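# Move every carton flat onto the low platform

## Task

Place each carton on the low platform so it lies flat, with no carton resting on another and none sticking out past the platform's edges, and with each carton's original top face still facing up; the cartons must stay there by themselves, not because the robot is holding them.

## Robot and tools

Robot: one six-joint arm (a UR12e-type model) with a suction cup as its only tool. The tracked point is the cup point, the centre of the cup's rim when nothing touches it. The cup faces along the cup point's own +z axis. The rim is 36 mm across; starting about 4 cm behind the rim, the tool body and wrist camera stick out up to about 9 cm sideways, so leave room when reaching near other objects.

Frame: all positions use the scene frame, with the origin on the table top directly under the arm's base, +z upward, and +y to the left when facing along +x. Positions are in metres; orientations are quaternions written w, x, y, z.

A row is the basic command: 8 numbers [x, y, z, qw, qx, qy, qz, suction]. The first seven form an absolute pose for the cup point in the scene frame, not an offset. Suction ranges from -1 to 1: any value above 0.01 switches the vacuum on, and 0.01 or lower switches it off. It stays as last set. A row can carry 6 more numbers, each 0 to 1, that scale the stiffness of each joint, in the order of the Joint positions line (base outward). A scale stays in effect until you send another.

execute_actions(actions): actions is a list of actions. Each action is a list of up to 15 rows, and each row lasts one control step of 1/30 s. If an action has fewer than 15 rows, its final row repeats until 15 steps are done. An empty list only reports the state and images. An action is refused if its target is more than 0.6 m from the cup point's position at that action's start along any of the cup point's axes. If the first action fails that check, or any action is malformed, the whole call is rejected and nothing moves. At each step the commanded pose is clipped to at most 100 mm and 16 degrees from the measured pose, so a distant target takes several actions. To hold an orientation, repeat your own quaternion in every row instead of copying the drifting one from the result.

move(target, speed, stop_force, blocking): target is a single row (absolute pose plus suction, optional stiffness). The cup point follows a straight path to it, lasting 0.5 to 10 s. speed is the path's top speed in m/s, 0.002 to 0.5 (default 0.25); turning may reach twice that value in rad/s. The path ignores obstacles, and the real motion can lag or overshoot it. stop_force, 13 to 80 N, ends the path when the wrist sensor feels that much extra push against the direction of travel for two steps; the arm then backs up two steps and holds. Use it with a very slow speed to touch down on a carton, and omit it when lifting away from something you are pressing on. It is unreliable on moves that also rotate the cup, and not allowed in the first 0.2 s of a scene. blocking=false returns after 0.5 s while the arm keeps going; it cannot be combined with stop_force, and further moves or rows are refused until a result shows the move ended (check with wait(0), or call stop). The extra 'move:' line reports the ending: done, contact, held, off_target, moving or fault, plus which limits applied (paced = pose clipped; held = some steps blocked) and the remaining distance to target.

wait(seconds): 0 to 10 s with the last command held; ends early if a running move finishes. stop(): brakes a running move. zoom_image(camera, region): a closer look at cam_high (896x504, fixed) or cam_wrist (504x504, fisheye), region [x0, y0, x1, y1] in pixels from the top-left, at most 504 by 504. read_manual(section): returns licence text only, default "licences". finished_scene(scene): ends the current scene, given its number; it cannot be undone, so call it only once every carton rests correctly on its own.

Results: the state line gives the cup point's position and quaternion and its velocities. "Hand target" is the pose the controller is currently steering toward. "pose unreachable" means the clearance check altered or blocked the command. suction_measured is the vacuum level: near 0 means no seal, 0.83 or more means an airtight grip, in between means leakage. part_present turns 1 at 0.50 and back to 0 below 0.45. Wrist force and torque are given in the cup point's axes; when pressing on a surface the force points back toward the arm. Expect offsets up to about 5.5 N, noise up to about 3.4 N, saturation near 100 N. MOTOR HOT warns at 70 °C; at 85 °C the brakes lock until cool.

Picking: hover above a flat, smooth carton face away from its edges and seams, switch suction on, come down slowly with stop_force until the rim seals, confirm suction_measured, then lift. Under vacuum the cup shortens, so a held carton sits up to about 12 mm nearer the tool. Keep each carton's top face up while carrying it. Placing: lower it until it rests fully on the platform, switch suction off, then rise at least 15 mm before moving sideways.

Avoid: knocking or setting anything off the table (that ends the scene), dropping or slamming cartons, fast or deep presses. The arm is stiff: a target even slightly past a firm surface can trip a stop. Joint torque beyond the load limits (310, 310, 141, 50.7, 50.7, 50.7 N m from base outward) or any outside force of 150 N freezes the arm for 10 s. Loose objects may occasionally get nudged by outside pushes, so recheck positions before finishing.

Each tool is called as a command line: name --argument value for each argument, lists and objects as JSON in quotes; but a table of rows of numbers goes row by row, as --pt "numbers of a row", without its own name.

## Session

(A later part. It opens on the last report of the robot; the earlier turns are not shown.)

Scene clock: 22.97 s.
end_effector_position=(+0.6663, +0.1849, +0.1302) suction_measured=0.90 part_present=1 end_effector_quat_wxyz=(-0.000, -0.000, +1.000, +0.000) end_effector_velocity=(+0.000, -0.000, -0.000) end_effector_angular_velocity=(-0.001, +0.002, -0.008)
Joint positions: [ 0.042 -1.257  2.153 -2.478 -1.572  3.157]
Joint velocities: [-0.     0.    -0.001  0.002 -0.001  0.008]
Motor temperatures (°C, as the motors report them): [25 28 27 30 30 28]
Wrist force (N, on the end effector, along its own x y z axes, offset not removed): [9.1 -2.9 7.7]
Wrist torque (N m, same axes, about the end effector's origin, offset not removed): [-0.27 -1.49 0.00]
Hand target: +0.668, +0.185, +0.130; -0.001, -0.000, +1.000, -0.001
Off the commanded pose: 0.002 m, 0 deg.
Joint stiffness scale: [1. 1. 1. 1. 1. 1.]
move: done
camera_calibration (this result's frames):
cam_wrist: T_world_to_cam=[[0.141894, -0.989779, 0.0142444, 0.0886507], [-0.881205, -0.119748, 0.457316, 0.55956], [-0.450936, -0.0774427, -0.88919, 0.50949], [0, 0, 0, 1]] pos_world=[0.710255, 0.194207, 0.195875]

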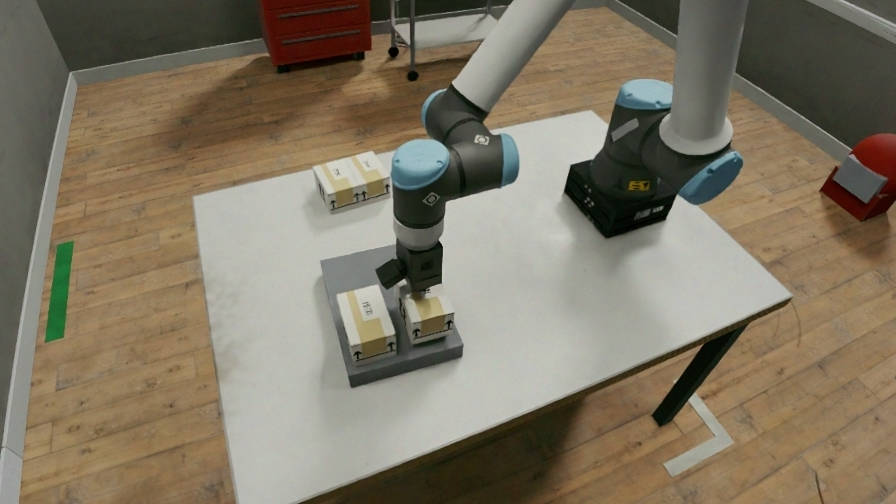

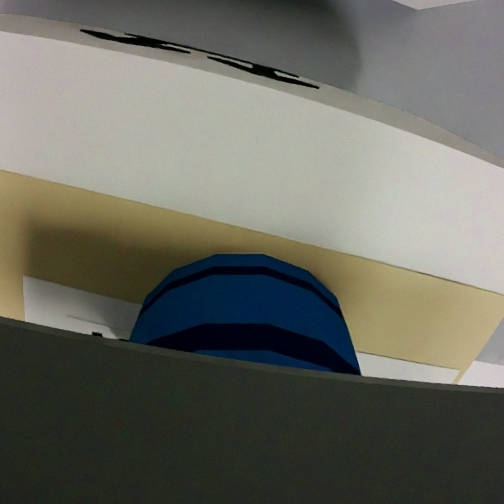

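move --target '[0.68,0.178,0.104,0,0,1,0,1]' --speed 0.03 --stop_force 15

execute_actions --actions '[[[0.68,0.18,0.11,0,0,1,0,0]],[[0.68,0.18,0.13,0,0,1,0,0],[0.68,0.18,0.14,0,0,1,0,0],[0.68,0.18,0.16,0,0,1,0,0]]]'

move --target '[0.636,-0.325,0.11,0,-0.074,0.997,0,1]' --speed 0.4

move --target '[0.636,-0.325,0.05,0,-0.074,0.997,0,1]' --speed 0.035 --stop_force 15

move --target '[0.636,-0.325,0.15,0,-0.074,0.997,0,1]'

move --target '[0.67,0.03,0.13,0,0,1,0,1]'

zoom_image --camera "cam_high" --region '[260, 140, 520, 400]'

Scene clock: 24.77 s.
end_effector_position=(+0.6763, +0.1812, +0.1120) suction_measured=0.90 part_present=1 end_effector_quat_wxyz=(+0.001, -0.001, +1.000, -0.000) end_effector_velocity=(-0.002, -0.000, +0.001) end_effector_angular_velocity=(-0.001, +0.006, -0.001)
Joint positions: [ 0.036 -1.219  2.146 -2.511 -1.572  3.151]
Joint velocities: [ 0.    -0.003 -0.001  0.01  -0.001  0.001]
Motor temperatures (°C, as the motors report them): [25 28 27 30 30 28]
Wrist force (N, on the end effector, along its own x y z axes, offset not removed): [2.3 3.9 -1.6]
Wrist torque (N m, same axes, about the end effector's origin, offset not removed): [0.57 -0.59 0.04]
Hand target: +0.673, +0.182, +0.112; -0.001, -0.001, +1.000, -0.000
Off the commanded pose: 0.009 m, 0 deg.
Joint stiffness scale: [1. 1. 1. 1. 1. 1.]
move: contact
camera_calibration (this result's frames):
cam_wrist: T_world_to_cam=[[0.142514, -0.989682, 0.0148087, 0.0832895], [-0.882275, -0.120238, 0.45512, 0.577262], [-0.448643, -0.0779264, -0.890307, 0.49614], [0, 0, 0, 1]] pos_world=[0.720024, 0.190501, 0.177761]

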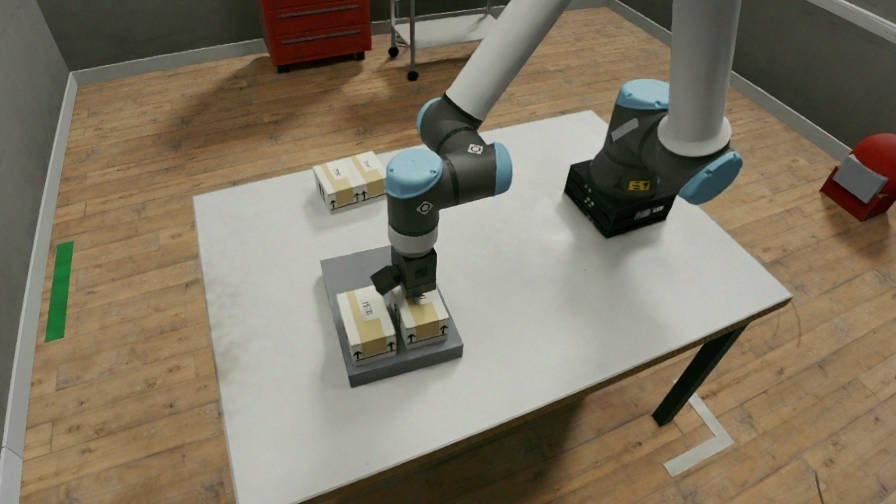

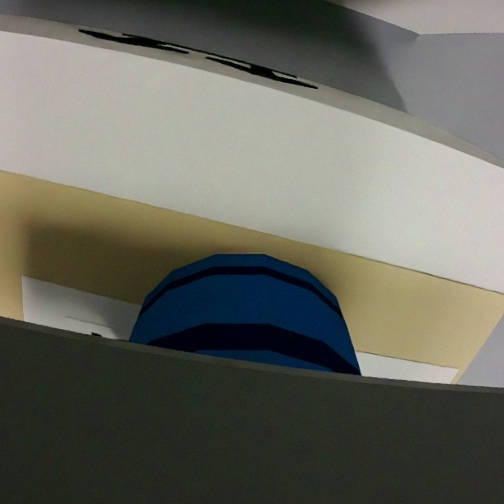

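Scene clock: 25.77 s.
end_effector_position=(+0.6826, +0.1812, +0.1648) suction_measured=0.00 part_present=0 end_effector_quat_wxyz=(+0.007, -0.001, +1.000, +0.000) end_effector_velocity=(-0.004, +0.000, +0.008) end_effector_angular_velocity=(-0.000, +0.035, -0.000)
Joint positions: [ 0.036 -1.292  2.117 -2.422 -1.572  3.151]
Joint velocities: [ 0.    -0.009 -0.018  0.062  0.     0.   ]
Motor temperatures (°C, as the motors report them): [25 28 27 30 30 28]
Wrist force (N, on the end effector, along its own x y z axes, offset not removed): [3.3 5.1 2.7]
Wrist torque (N m, same axes, about the end effector's origin, offset not removed): [1.06 -0.51 -0.33]
Hand target: +0.680, +0.180, +0.160; +0.000, +0.000, +1.000, +0.000
Off the commanded pose: 0.006 m, 1 deg.
Joint stiffness scale: [1. 1. 1. 1. 1. 1.]
camera_calibration (this result's frames):
cam_wrist: T_world_to_cam=[[0.142291, -0.989687, 0.016547, 0.0814824], [-0.888213, -0.120288, 0.443406, 0.564758], [-0.436842, -0.0777898, -0.896168, 0.538867], [0, 0, 0, 1]] pos_world=[0.725431, 0.190494, 0.23115]

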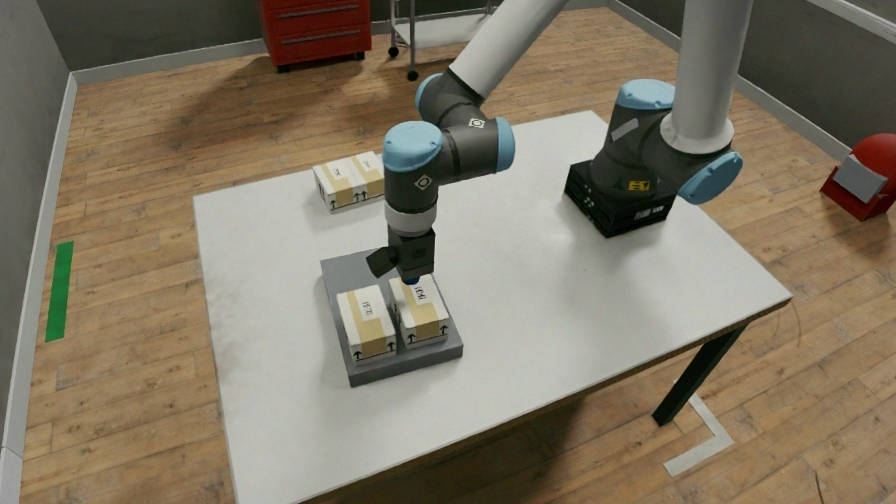

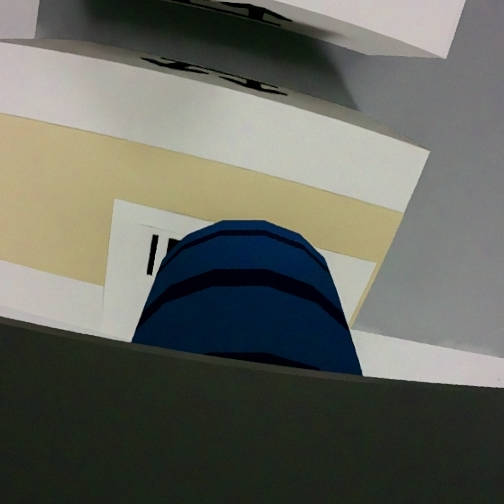

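Scene clock: 27.83 s.
end_effector_position=(+0.6345, -0.3236, +0.1095) suction_measured=0.00 part_present=0 end_effector_quat_wxyz=(-0.000, -0.073, +0.997, +0.001) end_effector_velocity=(+0.003, -0.002, +0.002) end_effector_angular_velocity=(-0.001, -0.004, +0.007)
Joint positions: [-0.697 -1.2    2.121 -2.5   -1.563  2.274]
Joint velocities: [ 0.    -0.    -0.005  0.001  0.002 -0.007]
Motor temperatures (°C, as the motors report them): [25 28 27 30 30 28]
Wrist force (N, on the end effector, along its own x y z axes, offset not removed): [3.3 5.4 1.6]
Wrist torque (N m, same axes, about the end effector's origin, offset not removed): [0.87 -0.46 0.05]
Hand target: +0.636, -0.324, +0.110; +0.001, -0.074, +0.997, +0.001
Off the commanded pose: 0.002 m, 0 deg.
Joint stiffness scale: [1. 1. 1. 1. 1. 1.]
move: done
camera_calibration (this result's frames):
cam_wrist: T_world_to_cam=[[0.283027, -0.95902, 0.0133194, -0.489337], [-0.855028, -0.245996, 0.456522, 0.422744], [-0.434537, -0.140596, -0.889612, 0.406557], [0, 0, 0, 1]] pos_world=[0.676618, -0.30813, 0.175204]

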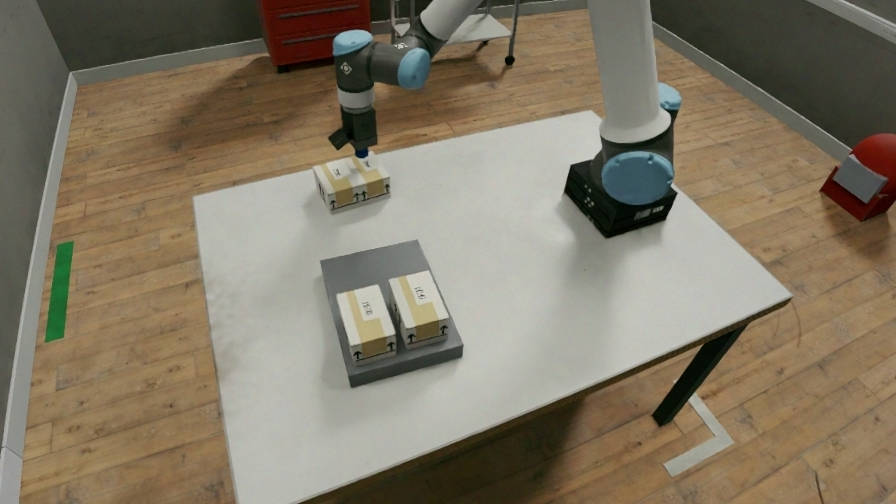

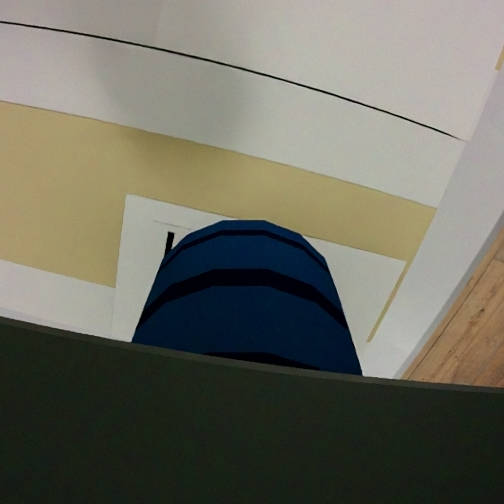

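Scene clock: 29.83 s.
end_effector_position=(+0.6399, -0.3287, +0.0640) suction_measured=0.90 part_present=1 end_effector_quat_wxyz=(+0.006, -0.073, +0.997, -0.005) end_effector_velocity=(-0.000, -0.000, +0.000) end_effector_angular_velocity=(+0.007, +0.007, -0.001)
Joint positions: [-0.697 -1.122  2.13  -2.604 -1.563  2.273]
Joint velocities: [-0.001  0.    -0.005  0.014  0.001 -0.   ]
Motor temperatures (°C, as the motors report them): [25 28 27 30 30 28]
Wrist force (N, on the end effector, along its own x y z axes, offset not removed): [3.4 -1.2 -9.3]
Wrist torque (N m, same axes, about the end effector's origin, offset not removed): [-0.14 -0.59 -0.44]
Hand target: +0.639, -0.328, +0.064; +0.004, -0.073, +0.997, -0.003
Off the commanded pose: 0.015 m, 1 deg.
Joint stiffness scale: [1. 1. 1. 1. 1. 1.]
move: contact
camera_calibration (this result's frames):
cam_wrist: T_world_to_cam=[[0.283753, -0.958508, 0.0273294, -0.496377], [-0.860418, -0.241927, 0.4485, 0.452173], [-0.423279, -0.150778, -0.893365, 0.357342], [0, 0, 0, 1]] pos_world=[0.681161, -0.312509, 0.130003]

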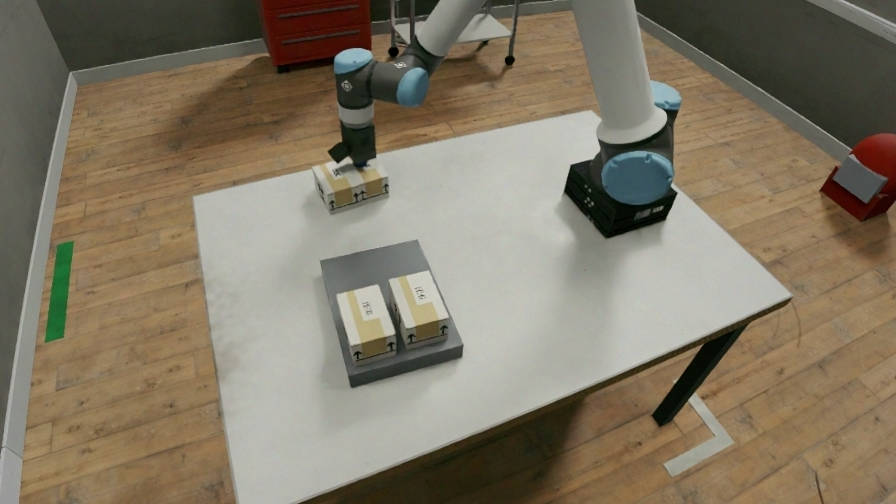

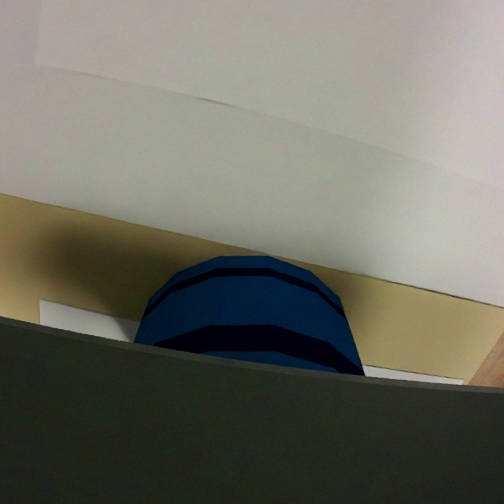

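Scene clock: 31.00 s.
end_effector_position=(+0.6363, -0.3247, +0.1496) suction_measured=0.90 part_present=1 end_effector_quat_wxyz=(+0.000, -0.074, +0.997, +0.000) end_effector_velocity=(-0.001, +0.001, -0.001) end_effector_angular_velocity=(+0.004, +0.004, +0.001)
Joint positions: [-0.697 -1.257  2.101 -2.424 -1.563  2.272]
Joint velocities: [ 0.     0.     0.001  0.004  0.    -0.001]
Motor temperatures (°C, as the motors report them): [25 28 27 30 30 28]
Wrist force (N, on the end effector, along its own x y z axes, offset not removed): [4.3 6.1 5.7]
Wrist torque (N m, same axes, about the end effector's origin, offset not removed): [1.10 -0.62 0.08]
Hand target: +0.636, -0.325, +0.150; -0.000, -0.074, +0.997, -0.000
Off the commanded pose: 0.001 m, 0 deg.
Joint stiffness scale: [1. 1. 1. 1. 1. 1.]
move: done
camera_calibration (this result's frames):
cam_wrist: T_world_to_cam=[[0.284784, -0.958483, 0.0144193, -0.492575], [-0.855036, -0.24719, 0.455862, 0.405388], [-0.433372, -0.142151, -0.889934, 0.441575], [0, 0, 0, 1]] pos_world=[0.678265, -0.309146, 0.215274]

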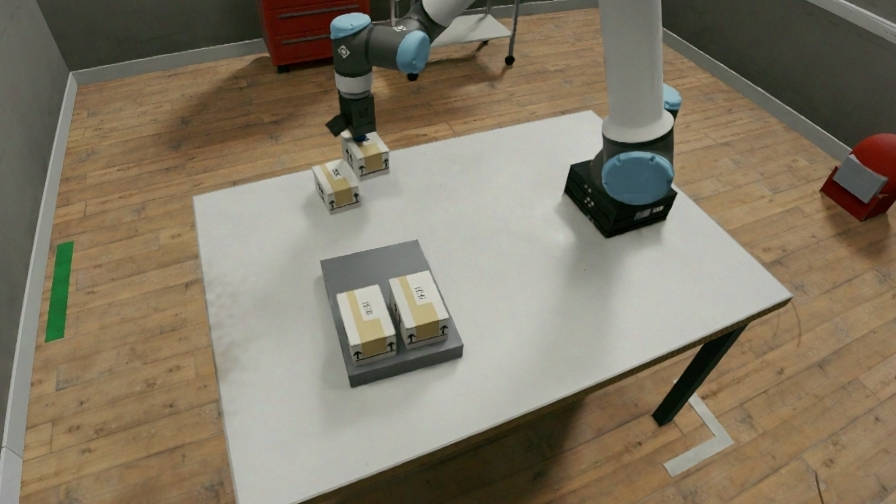

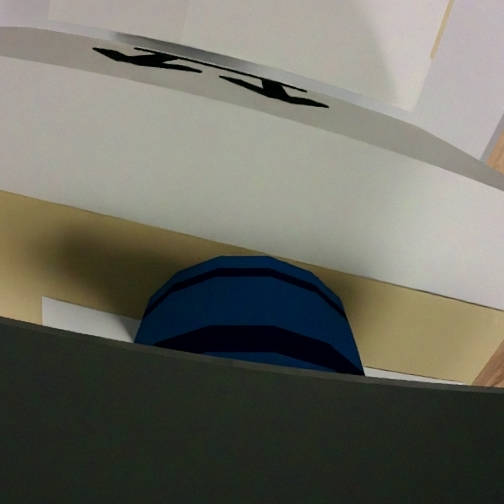

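Scene clock: 33.13 s.
end_effector_position=(+0.6680, +0.0294, +0.1300) suction_measured=0.90 part_present=1 end_effector_quat_wxyz=(-0.001, -0.000, +1.000, +0.000) end_effector_velocity=(+0.000, -0.001, +0.000) end_effector_angular_velocity=(-0.002, -0.000, -0.010)
Joint positions: [-0.195 -1.286  2.197 -2.492 -1.569  2.92 ]
Joint velocities: [-0.    -0.001 -0.     0.    -0.002  0.01 ]
Motor temperatures (°C, as the motors report them): [25 28 27 30 30 28]
Wrist force (N, on the end effector, along its own x y z axes, offset not removed): [1.7 0.3 3.6]
Wrist torque (N m, same axes, about the end effector's origin, offset not removed): [0.03 -0.45 -0.04]
Hand target: +0.670, +0.029, +0.130; -0.001, -0.000, +1.000, -0.000
Off the commanded pose: 0.002 m, 0 deg.
Joint stiffness scale: [1. 1. 1. 1. 1. 1.]
move: done
camera_calibration (this result's frames):
cam_wrist: T_world_to_cam=[[0.14178, -0.989805, 0.0135888, -0.0653562], [-0.88083, -0.119883, 0.458003, 0.5422], [-0.451704, -0.0769052, -0.888847, 0.498436], [0, 0, 0, 1]] pos_world=[0.711998, 0.038643, 0.195593]

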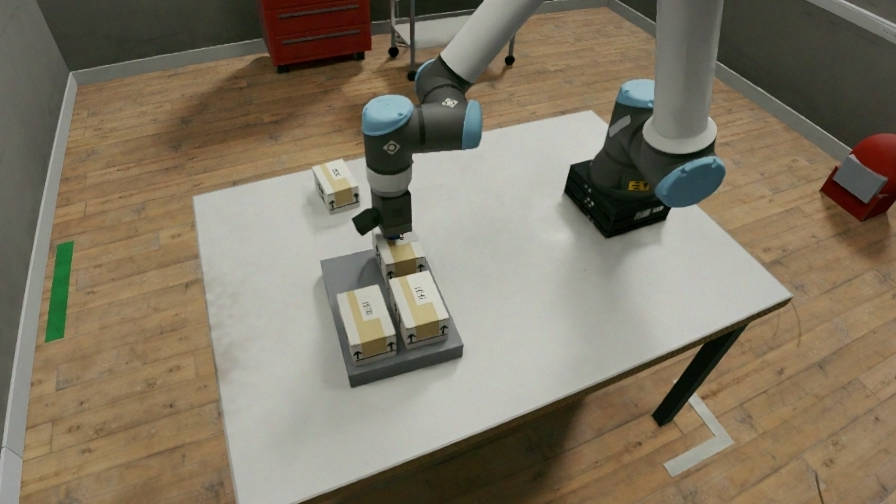

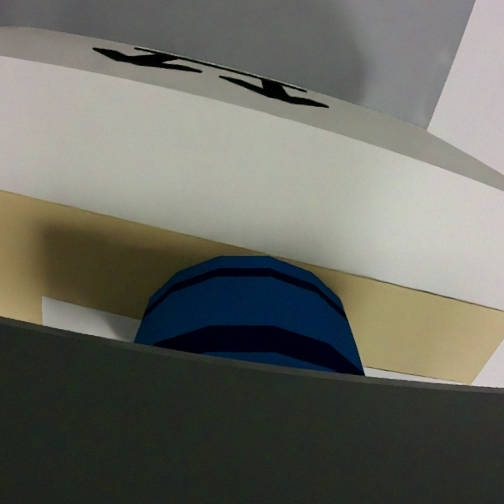

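Region (260, 140, 520, 400) of cam_high's 896x504 image, scaled by 1.938, with more detail than that image has.

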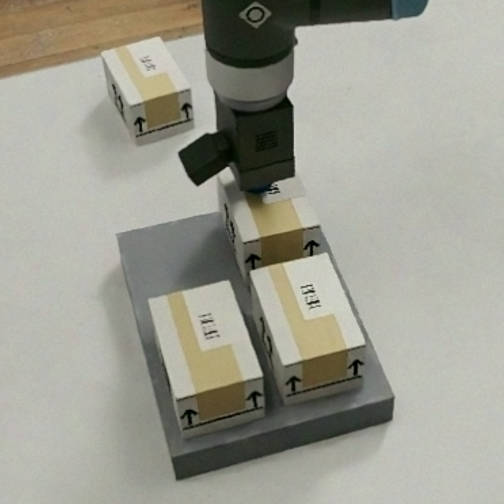

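move --target '[0.668,0.042,0.104,0,0,1,0,1]' --speed 0.03 --stop_force 15

execute_actions --actions '[[[0.67,0.039,0.11,0,0,1,0,0]],[[0.67,0.039,0.13,0,0,1,0,0],[0.67,0.039,0.14,0,0,1,0,0],[0.67,0.039,0.16,0,0,1,0,0]]]'

move --target '[0.724,-0.316,0.1,0,-0.074,0.997,0,1]' --speed 0.4

move --target '[0.724,-0.316,0.05,0,-0.074,0.997,0,1]' --speed 0.035 --stop_force 15

move --target '[0.73,-0.316,0.14,0,-0.074,0.997,0,1]'

move --target '[0.775,0.032,0.13,0,0,1,0,1]'

zoom_image --camera "cam_high" --region '[260, 140, 520, 400]'

Scene clock: 35.33 s.
end_effector_position=(+0.6712, +0.0378, +0.1119) suction_measured=0.90 part_present=1 end_effector_quat_wxyz=(+0.003, +0.001, +1.000, -0.001) end_effector_velocity=(-0.003, +0.001, +0.001) end_effector_angular_velocity=(+0.003, +0.009, +0.002)
Joint positions: [-0.181 -1.253  2.203 -2.539 -1.57   2.937]
Joint velocities: [ 0.001 -0.004 -0.001  0.014  0.001 -0.002]
Motor temperatures (°C, as the motors report them): [25 28 27 30 30 28]
Wrist force (N, on the end effector, along its own x y z axes, offset not removed): [0.4 2.2 1.6]
Wrist torque (N m, same axes, about the end effector's origin, offset not removed): [0.71 -0.46 -0.10]
Hand target: +0.670, +0.037, +0.112; +0.001, +0.001, +1.000, -0.000
Off the commanded pose: 0.010 m, 0 deg.
Joint stiffness scale: [1. 1. 1. 1. 1. 1.]
move: contact
camera_calibration (this result's frames):
cam_wrist: T_world_to_cam=[[0.139233, -0.990107, 0.0173628, -0.0559908], [-0.88499, -0.116545, 0.450788, 0.557745], [-0.444305, -0.0781302, -0.892462, 0.479941], [0, 0, 0, 1]] pos_world=[0.714635, 0.0470637, 0.177877]

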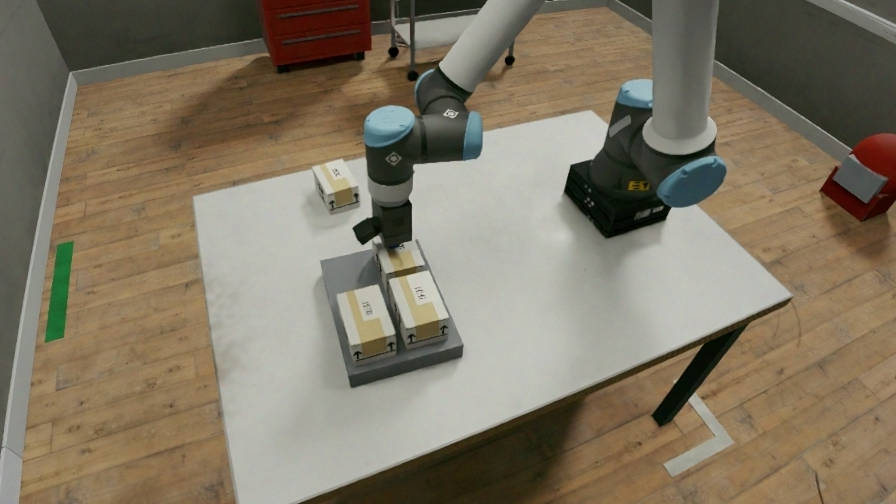

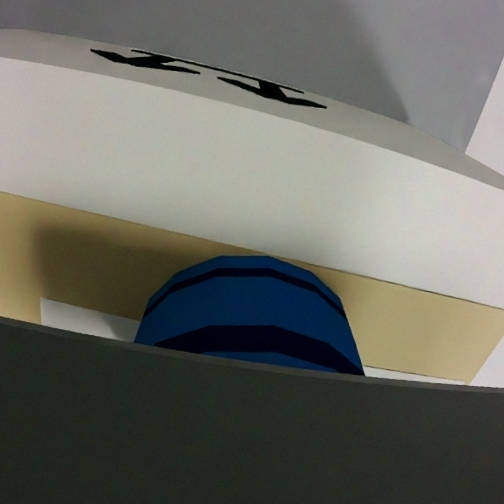

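Scene clock: 36.33 s.
end_effector_position=(+0.6726, +0.0375, +0.1644) suction_measured=0.00 part_present=0 end_effector_quat_wxyz=(+0.007, +0.001, +1.000, -0.002) end_effector_velocity=(-0.003, +0.001, +0.006) end_effector_angular_velocity=(+0.009, +0.040, -0.000)
Joint positions: [-0.181 -1.336  2.179 -2.441 -1.57   2.937]
Joint velocities: [ 0.    -0.005 -0.022  0.067  0.     0.   ]
Motor temperatures (°C, as the motors report them): [25 28 27 30 30 28]
Wrist force (N, on the end effector, along its own x y z axes, offset not removed): [2.2 5.5 2.1]
Wrist torque (N m, same axes, about the end effector's origin, offset not removed): [0.96 -0.49 -0.02]
Hand target: +0.670, +0.039, +0.160; +0.000, +0.000, +1.000, -0.000
Off the commanded pose: 0.005 m, 1 deg.
Joint stiffness scale: [1. 1. 1. 1. 1. 1.]
camera_calibration (this result's frames):
cam_wrist: T_world_to_cam=[[0.13924, -0.990056, 0.0200231, -0.057778], [-0.888407, -0.115961, 0.444168, 0.538726], [-0.43743, -0.0796346, -0.89572, 0.523338], [0, 0, 0, 1]] pos_world=[0.715576, 0.0469436, 0.230636]

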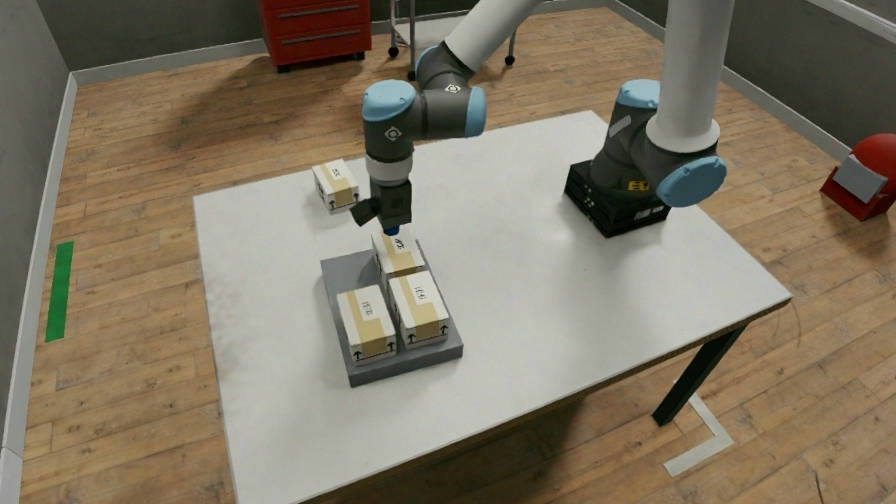

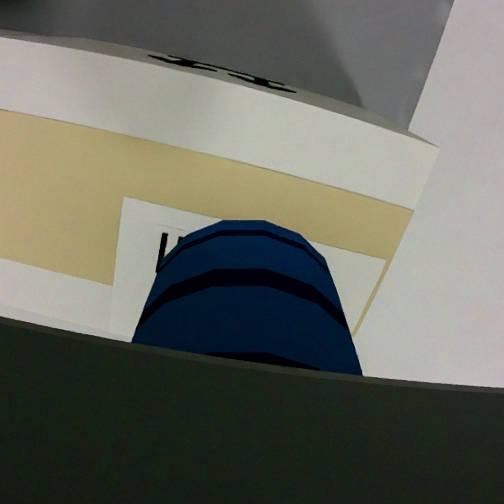

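Scene clock: 38.10 s.
end_effector_position=(+0.7223, -0.3156, +0.0992) suction_measured=0.00 part_present=0 end_effector_quat_wxyz=(-0.000, -0.073, +0.997, +0.000) end_effector_velocity=(-0.000, +0.000, -0.000) end_effector_angular_velocity=(+0.001, +0.002, +0.004)
Joint positions: [-0.612 -1.097  1.972 -2.454 -1.565  2.359]
Joint velocities: [ 0.     0.001 -0.001  0.002 -0.    -0.004]
Motor temperatures (°C, as the motors report them): [25 28 27 30 30 28]
Wrist force (N, on the end effector, along its own x y z axes, offset not removed): [1.1 9.0 4.7]
Wrist torque (N m, same axes, about the end effector's origin, offset not removed): [1.45 -0.21 -0.06]
Hand target: +0.724, -0.315, +0.100; +0.000, -0.074, +0.997, +0.000
Off the commanded pose: 0.002 m, 0 deg.
Joint stiffness scale: [1. 1. 1. 1. 1. 1.]
move: done
camera_calibration (this result's frames):
cam_wrist: T_world_to_cam=[[0.283026, -0.959016, 0.0135743, -0.506403], [-0.854687, -0.245764, 0.457285, 0.504195], [-0.435208, -0.141025, -0.889216, 0.436895], [0, 0, 0, 1]] pos_world=[0.764395, -0.300123, 0.164807]

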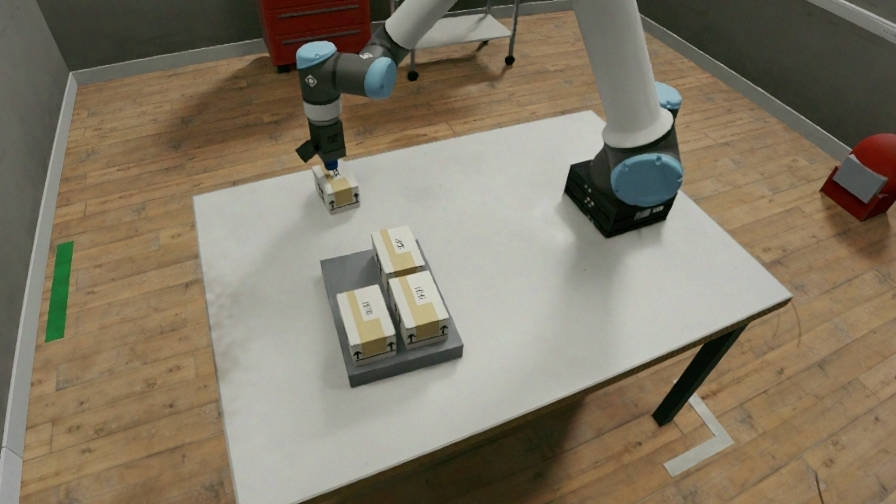

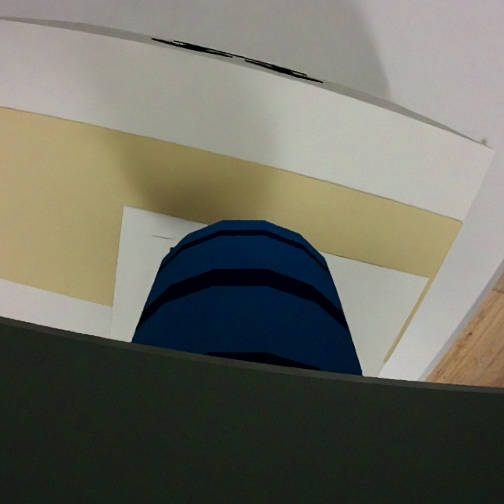

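Scene clock: 39.80 s.
end_effector_position=(+0.7273, -0.3196, +0.0641) suction_measured=0.90 part_present=1 end_effector_quat_wxyz=(+0.005, -0.073, +0.997, -0.005) end_effector_velocity=(+0.001, +0.000, +0.003) end_effector_angular_velocity=(+0.004, +0.004, -0.000)
Joint positions: [-0.612 -1.043  1.977 -2.529 -1.565  2.359]
Joint velocities: [ 0.    -0.003 -0.005  0.013  0.001  0.001]
Motor temperatures (°C, as the motors report them): [25 28 27 30 30 28]
Wrist force (N, on the end effector, along its own x y z axes, offset not removed): [5.9 1.7 2.4]
Wrist torque (N m, same axes, about the end effector's origin, offset not removed): [0.34 -1.30 -0.08]
Hand target: +0.726, -0.319, +0.064; +0.004, -0.073, +0.997, -0.003
Off the commanded pose: 0.015 m, 1 deg.
Joint stiffness scale: [1. 1. 1. 1. 1. 1.]
move: contact
camera_calibration (this result's frames):
cam_wrist: T_world_to_cam=[[0.283171, -0.958716, 0.0260256, -0.511994], [-0.860276, -0.241913, 0.44878, 0.529404], [-0.423957, -0.149471, -0.893263, 0.396744], [0, 0, 0, 1]] pos_world=[0.768618, -0.303485, 0.130136]

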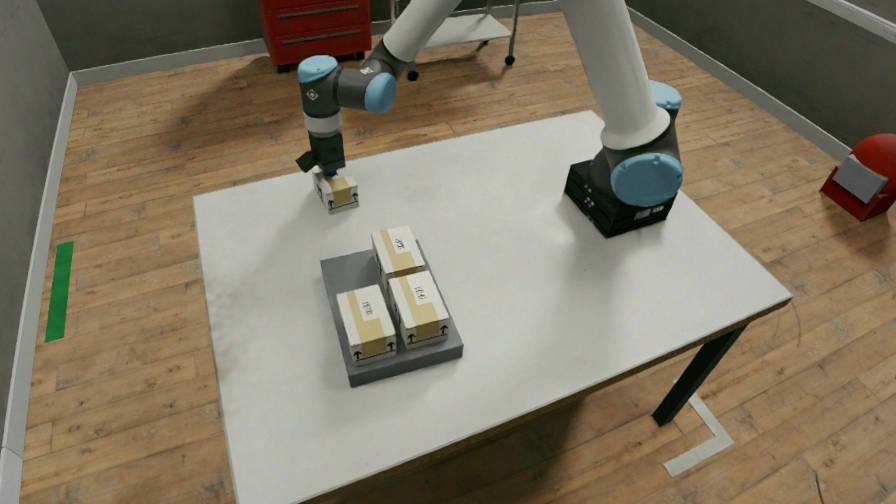

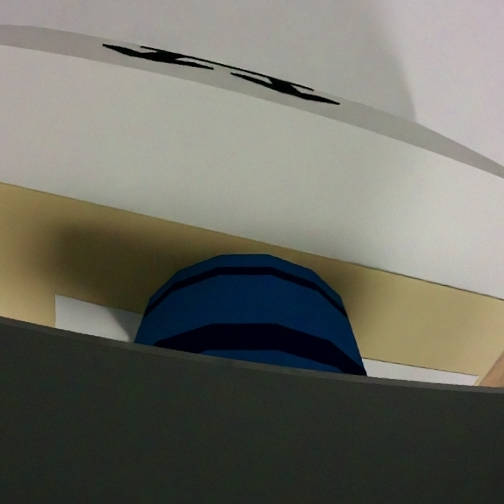

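Scene clock: 40.97 s.
end_effector_position=(+0.7297, -0.3174, +0.1398) suction_measured=0.90 part_present=1 end_effector_quat_wxyz=(+0.000, -0.074, +0.997, -0.000) end_effector_velocity=(+0.000, +0.000, +0.001) end_effector_angular_velocity=(+0.001, -0.000, -0.001)
Joint positions: [-0.608 -1.142  1.943 -2.382 -1.565  2.361]
Joint velocities: [ 0.    -0.001 -0.     0.002  0.001  0.001]
Motor temperatures (°C, as the motors report them): [25 28 27 30 30 28]
Wrist force (N, on the end effector, along its own x y z axes, offset not removed): [2.7 8.0 8.7]
Wrist torque (N m, same axes, about the end effector's origin, offset not removed): [1.21 -0.62 -0.11]
Hand target: +0.730, -0.316, +0.140; -0.000, -0.074, +0.997, -0.000
Off the commanded pose: 0.001 m, 0 deg.
Joint stiffness scale: [1. 1. 1. 1. 1. 1.]
move: done
camera_calibration (this result's frames):
cam_wrist: T_world_to_cam=[[0.284941, -0.958426, 0.0150857, -0.512183], [-0.854912, -0.246986, 0.456206, 0.491481], [-0.433513, -0.142889, -0.889747, 0.474295], [0, 0, 0, 1]] pos_world=[0.771728, -0.30173, 0.205512]

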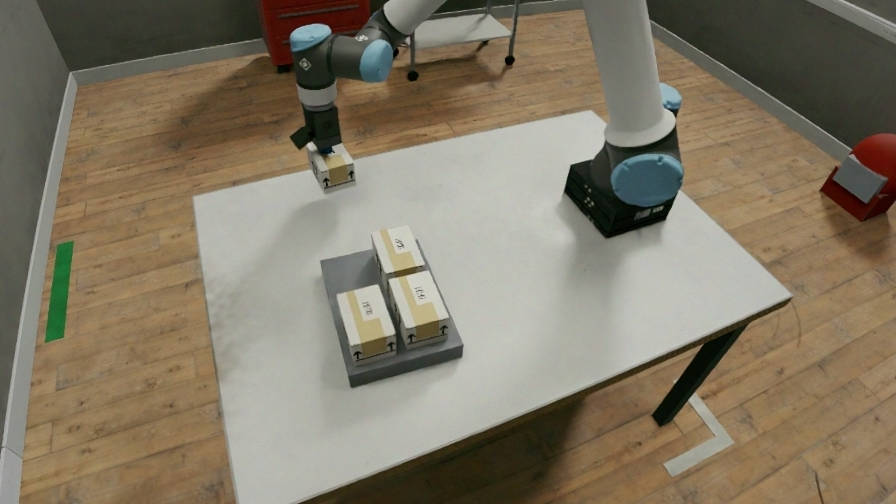

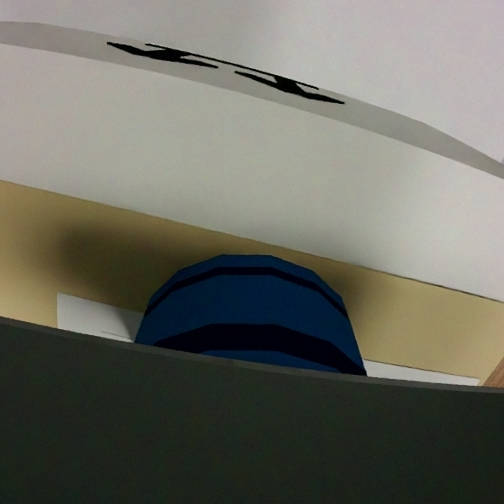

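Scene clock: 43.03 s.
end_effector_position=(+0.7733, +0.0325, +0.1302) suction_measured=0.90 part_present=1 end_effector_quat_wxyz=(-0.000, -0.001, +1.000, +0.000) end_effector_velocity=(+0.001, -0.001, +0.001) end_effector_angular_velocity=(-0.003, -0.000, -0.010)
Joint positions: [-0.16  -1.157  1.99  -2.416 -1.569  2.953]
Joint velocities: [-0.    -0.    -0.001  0.001 -0.002  0.01 ]
Motor temperatures (°C, as the motors report them): [25 28 27 30 30 28]
Wrist force (N, on the end effector, along its own x y z axes, offset not removed): [3.5 7.1 3.4]
Wrist torque (N m, same axes, about the end effector's origin, offset not removed): [1.30 -0.61 0.09]
Hand target: +0.775, +0.031, +0.130; -0.000, -0.000, +1.000, -0.000
Off the commanded pose: 0.002 m, 0 deg.
Joint stiffness scale: [1. 1. 1. 1. 1. 1.]
move: done
camera_calibration (this result's frames):
cam_wrist: T_world_to_cam=[[0.143733, -0.989519, 0.0138974, -0.0788248], [-0.881132, -0.121571, 0.456976, 0.635615], [-0.450497, -0.0779279, -0.88937, 0.545632], [0, 0, 0, 1]] pos_world=[0.817196, 0.0417936, 0.195903]

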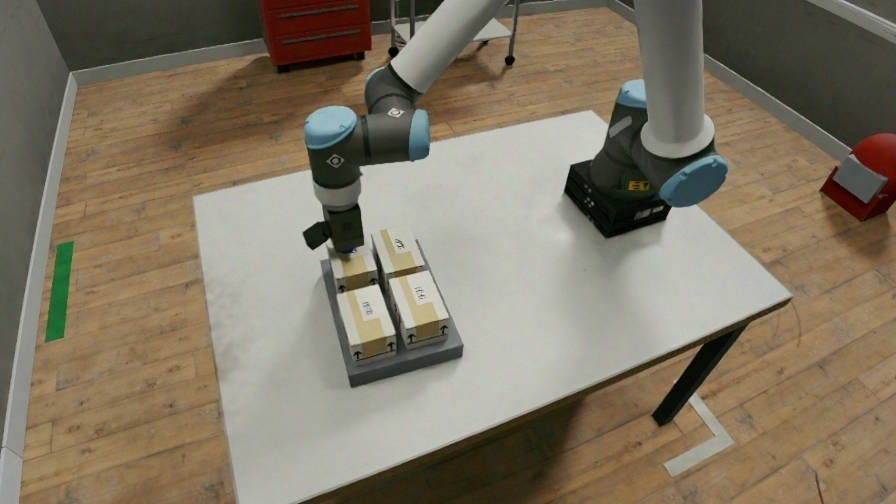

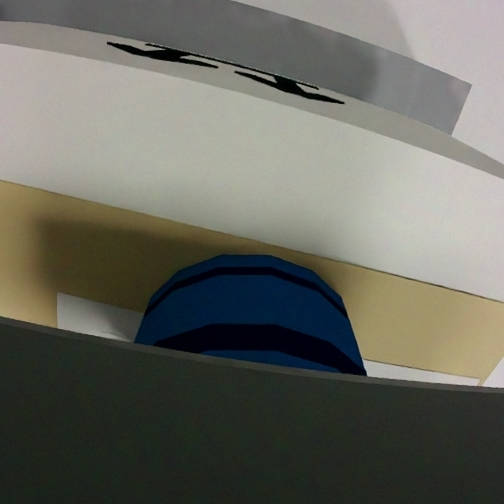

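Region (260, 140, 520, 400) of cam_high's 896x504 image, scaled by 1.938, with more detail than that image has.

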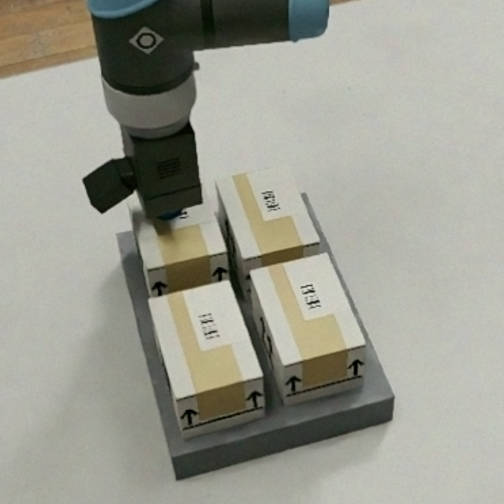

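move --target '[0.77,0.045,0.104,0,0,1,0,1]' --speed 0.03 --stop_force 15

execute_actions --actions '[[[0.773,0.041,0.11,0,0,1,0,0]],[[0.773,0.041,0.13,0,0,1,0,0],[0.773,0.041,0.14,0,0,1,0,0],[0.773,0.041,0.16,0,0,1,0,0]]]'

move --target '[0.66,-0.09,0.27,0,0,1,0,0]' --speed 0.4

Scene clock: 44.70 s.
end_effector_position=(+0.7746, +0.0412, +0.1120) suction_measured=0.90 part_present=1 end_effector_quat_wxyz=(+0.005, +0.001, +1.000, -0.001) end_effector_velocity=(+0.003, +0.001, +0.001) end_effector_angular_velocity=(-0.002, -0.012, -0.004)
Joint positions: [-0.148 -1.132  2.    -2.462 -1.57   2.97 ]
Joint velocities: [ 0.002  0.001 -0.    -0.013  0.     0.006]
Motor temperatures (°C, as the motors report them): [25 28 27 30 30 28]
Wrist force (N, on the end effector, along its own x y z axes, offset not removed): [3.2 0.2 -7.5]
Wrist torque (N m, same axes, about the end effector's origin, offset not removed): [0.38 0.15 0.04]
Hand target: +0.770, +0.045, +0.104; -0.000, -0.000, +1.000, -0.000
Off the commanded pose: 0.010 m, 1 deg.
Joint stiffness scale: [1. 1. 1. 1. 1. 1.]
move: off_target
camera_calibration (this result's frames):
cam_wrist: T_world_to_cam=[[0.138625, -0.990183, 0.0179367, -0.0665857], [-0.886766, -0.116042, 0.447416, 0.65136], [-0.440942, -0.0779286, -0.894146, 0.52386], [0, 0, 0, 1]] pos_world=[0.817826, 0.0504765, 0.178173]

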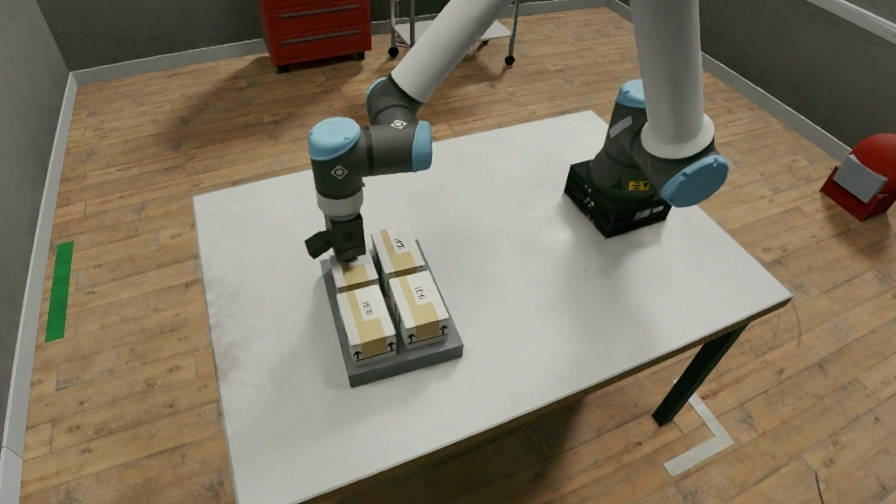

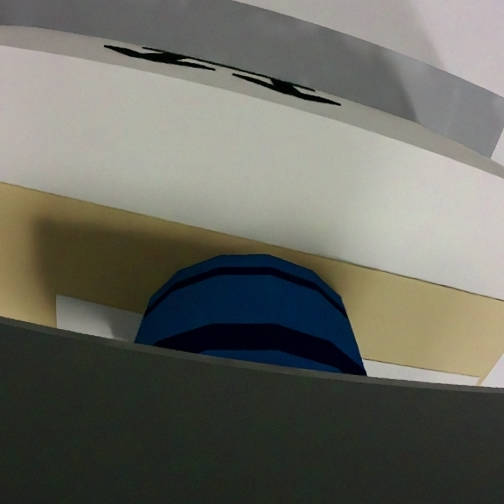

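Scene clock: 45.70 s.
end_effector_position=(+0.7754, +0.0411, +0.1649) suction_measured=0.00 part_present=0 end_effector_quat_wxyz=(+0.007, +0.000, +1.000, -0.001) end_effector_velocity=(+0.002, -0.000, +0.014) end_effector_angular_velocity=(+0.003, +0.020, +0.001)
Joint positions: [-0.148 -1.201  1.978 -2.373 -1.57   2.968]
Joint velocities: [ 0.    -0.011 -0.023  0.053 -0.    -0.001]
Motor temperatures (°C, as the motors report them): [25 28 27 30 30 28]
Wrist force (N, on the end effector, along its own x y z axes, offset not removed): [2.0 5.2 -0.7]
Wrist torque (N m, same axes, about the end effector's origin, offset not removed): [0.94 -0.44 -0.15]
Hand target: +0.773, +0.041, +0.160; +0.000, +0.000, +1.000, -0.000
Off the commanded pose: 0.005 m, 1 deg.
Joint stiffness scale: [1. 1. 1. 1. 1. 1.]
camera_calibration (this result's frames):
cam_wrist: T_world_to_cam=[[0.140396, -0.989917, 0.0188139, -0.0692202], [-0.887683, -0.117435, 0.445229, 0.629539], [-0.43853, -0.0792092, -0.895219, 0.569787], [0, 0, 0, 1]] pos_world=[0.818418, 0.0505402, 0.231098]

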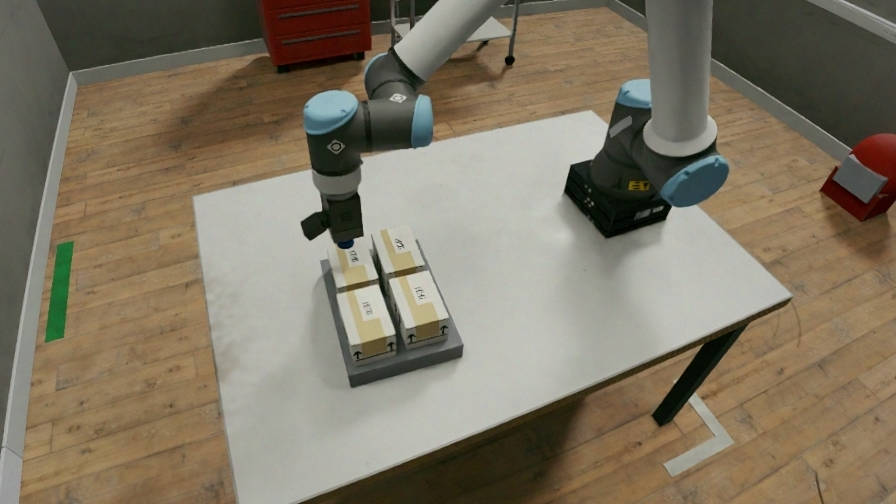

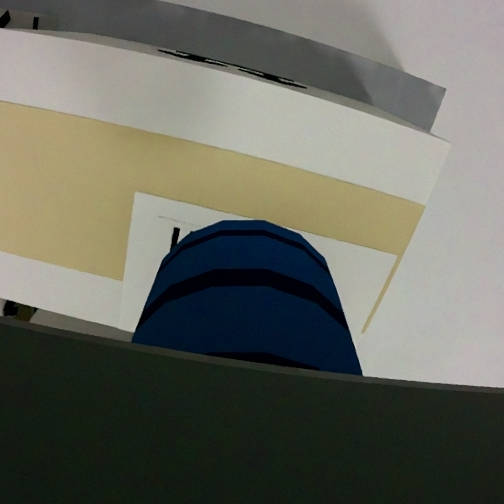

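Scene clock: 47.07 s.
end_effector_position=(+0.6620, -0.0889, +0.2707) suction_measured=0.00 part_present=0 end_effector_quat_wxyz=(+0.001, -0.001, +1.000, -0.001) end_effector_velocity=(-0.002, -0.003, -0.001) end_effector_angular_velocity=(+0.002, +0.004, -0.001)
Joint positions: [-0.374 -1.482  2.105 -2.208 -1.568  2.741]
Joint velocities: [-0.006 -0.001  0.001  0.004 -0.    -0.005]
Motor temperatures (°C, as the motors report them): [25 28 27 30 30 28]
Wrist force (N, on the end effector, along its own x y z axes, offset not removed): [1.0 4.6 1.4]
Wrist torque (N m, same axes, about the end effector's origin, offset not removed): [0.67 0.03 -0.02]
Hand target: +0.660, -0.090, +0.270; +0.000, +0.000, +1.000, +0.000
Off the commanded pose: 0.002 m, 0 deg.
Joint stiffness scale: [1. 1. 1. 1. 1. 1.]
move: done
camera_calibration (this result's frames):
cam_wrist: T_world_to_cam=[[0.142048, -0.989725, 0.0163276, -0.184384], [-0.882579, -0.119167, 0.454812, 0.460325], [-0.448193, -0.0790156, -0.890438, 0.609609], [0, 0, 0, 1]] pos_world=[0.705687, -0.0794658, 0.336467]

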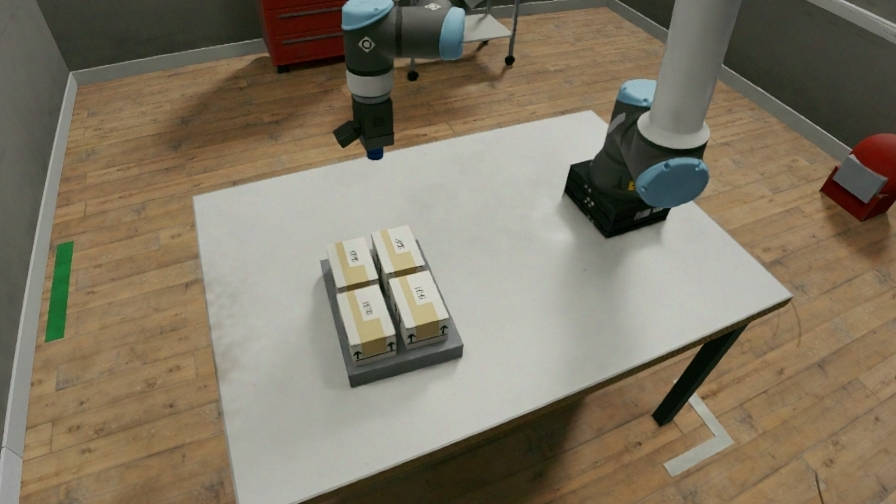

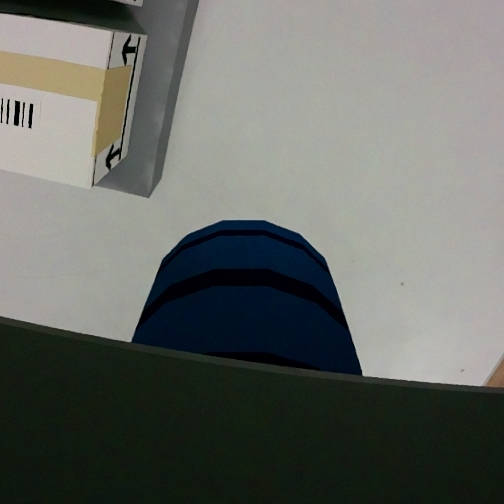

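finished_scene --scene 1

The scene is finished: the task was done.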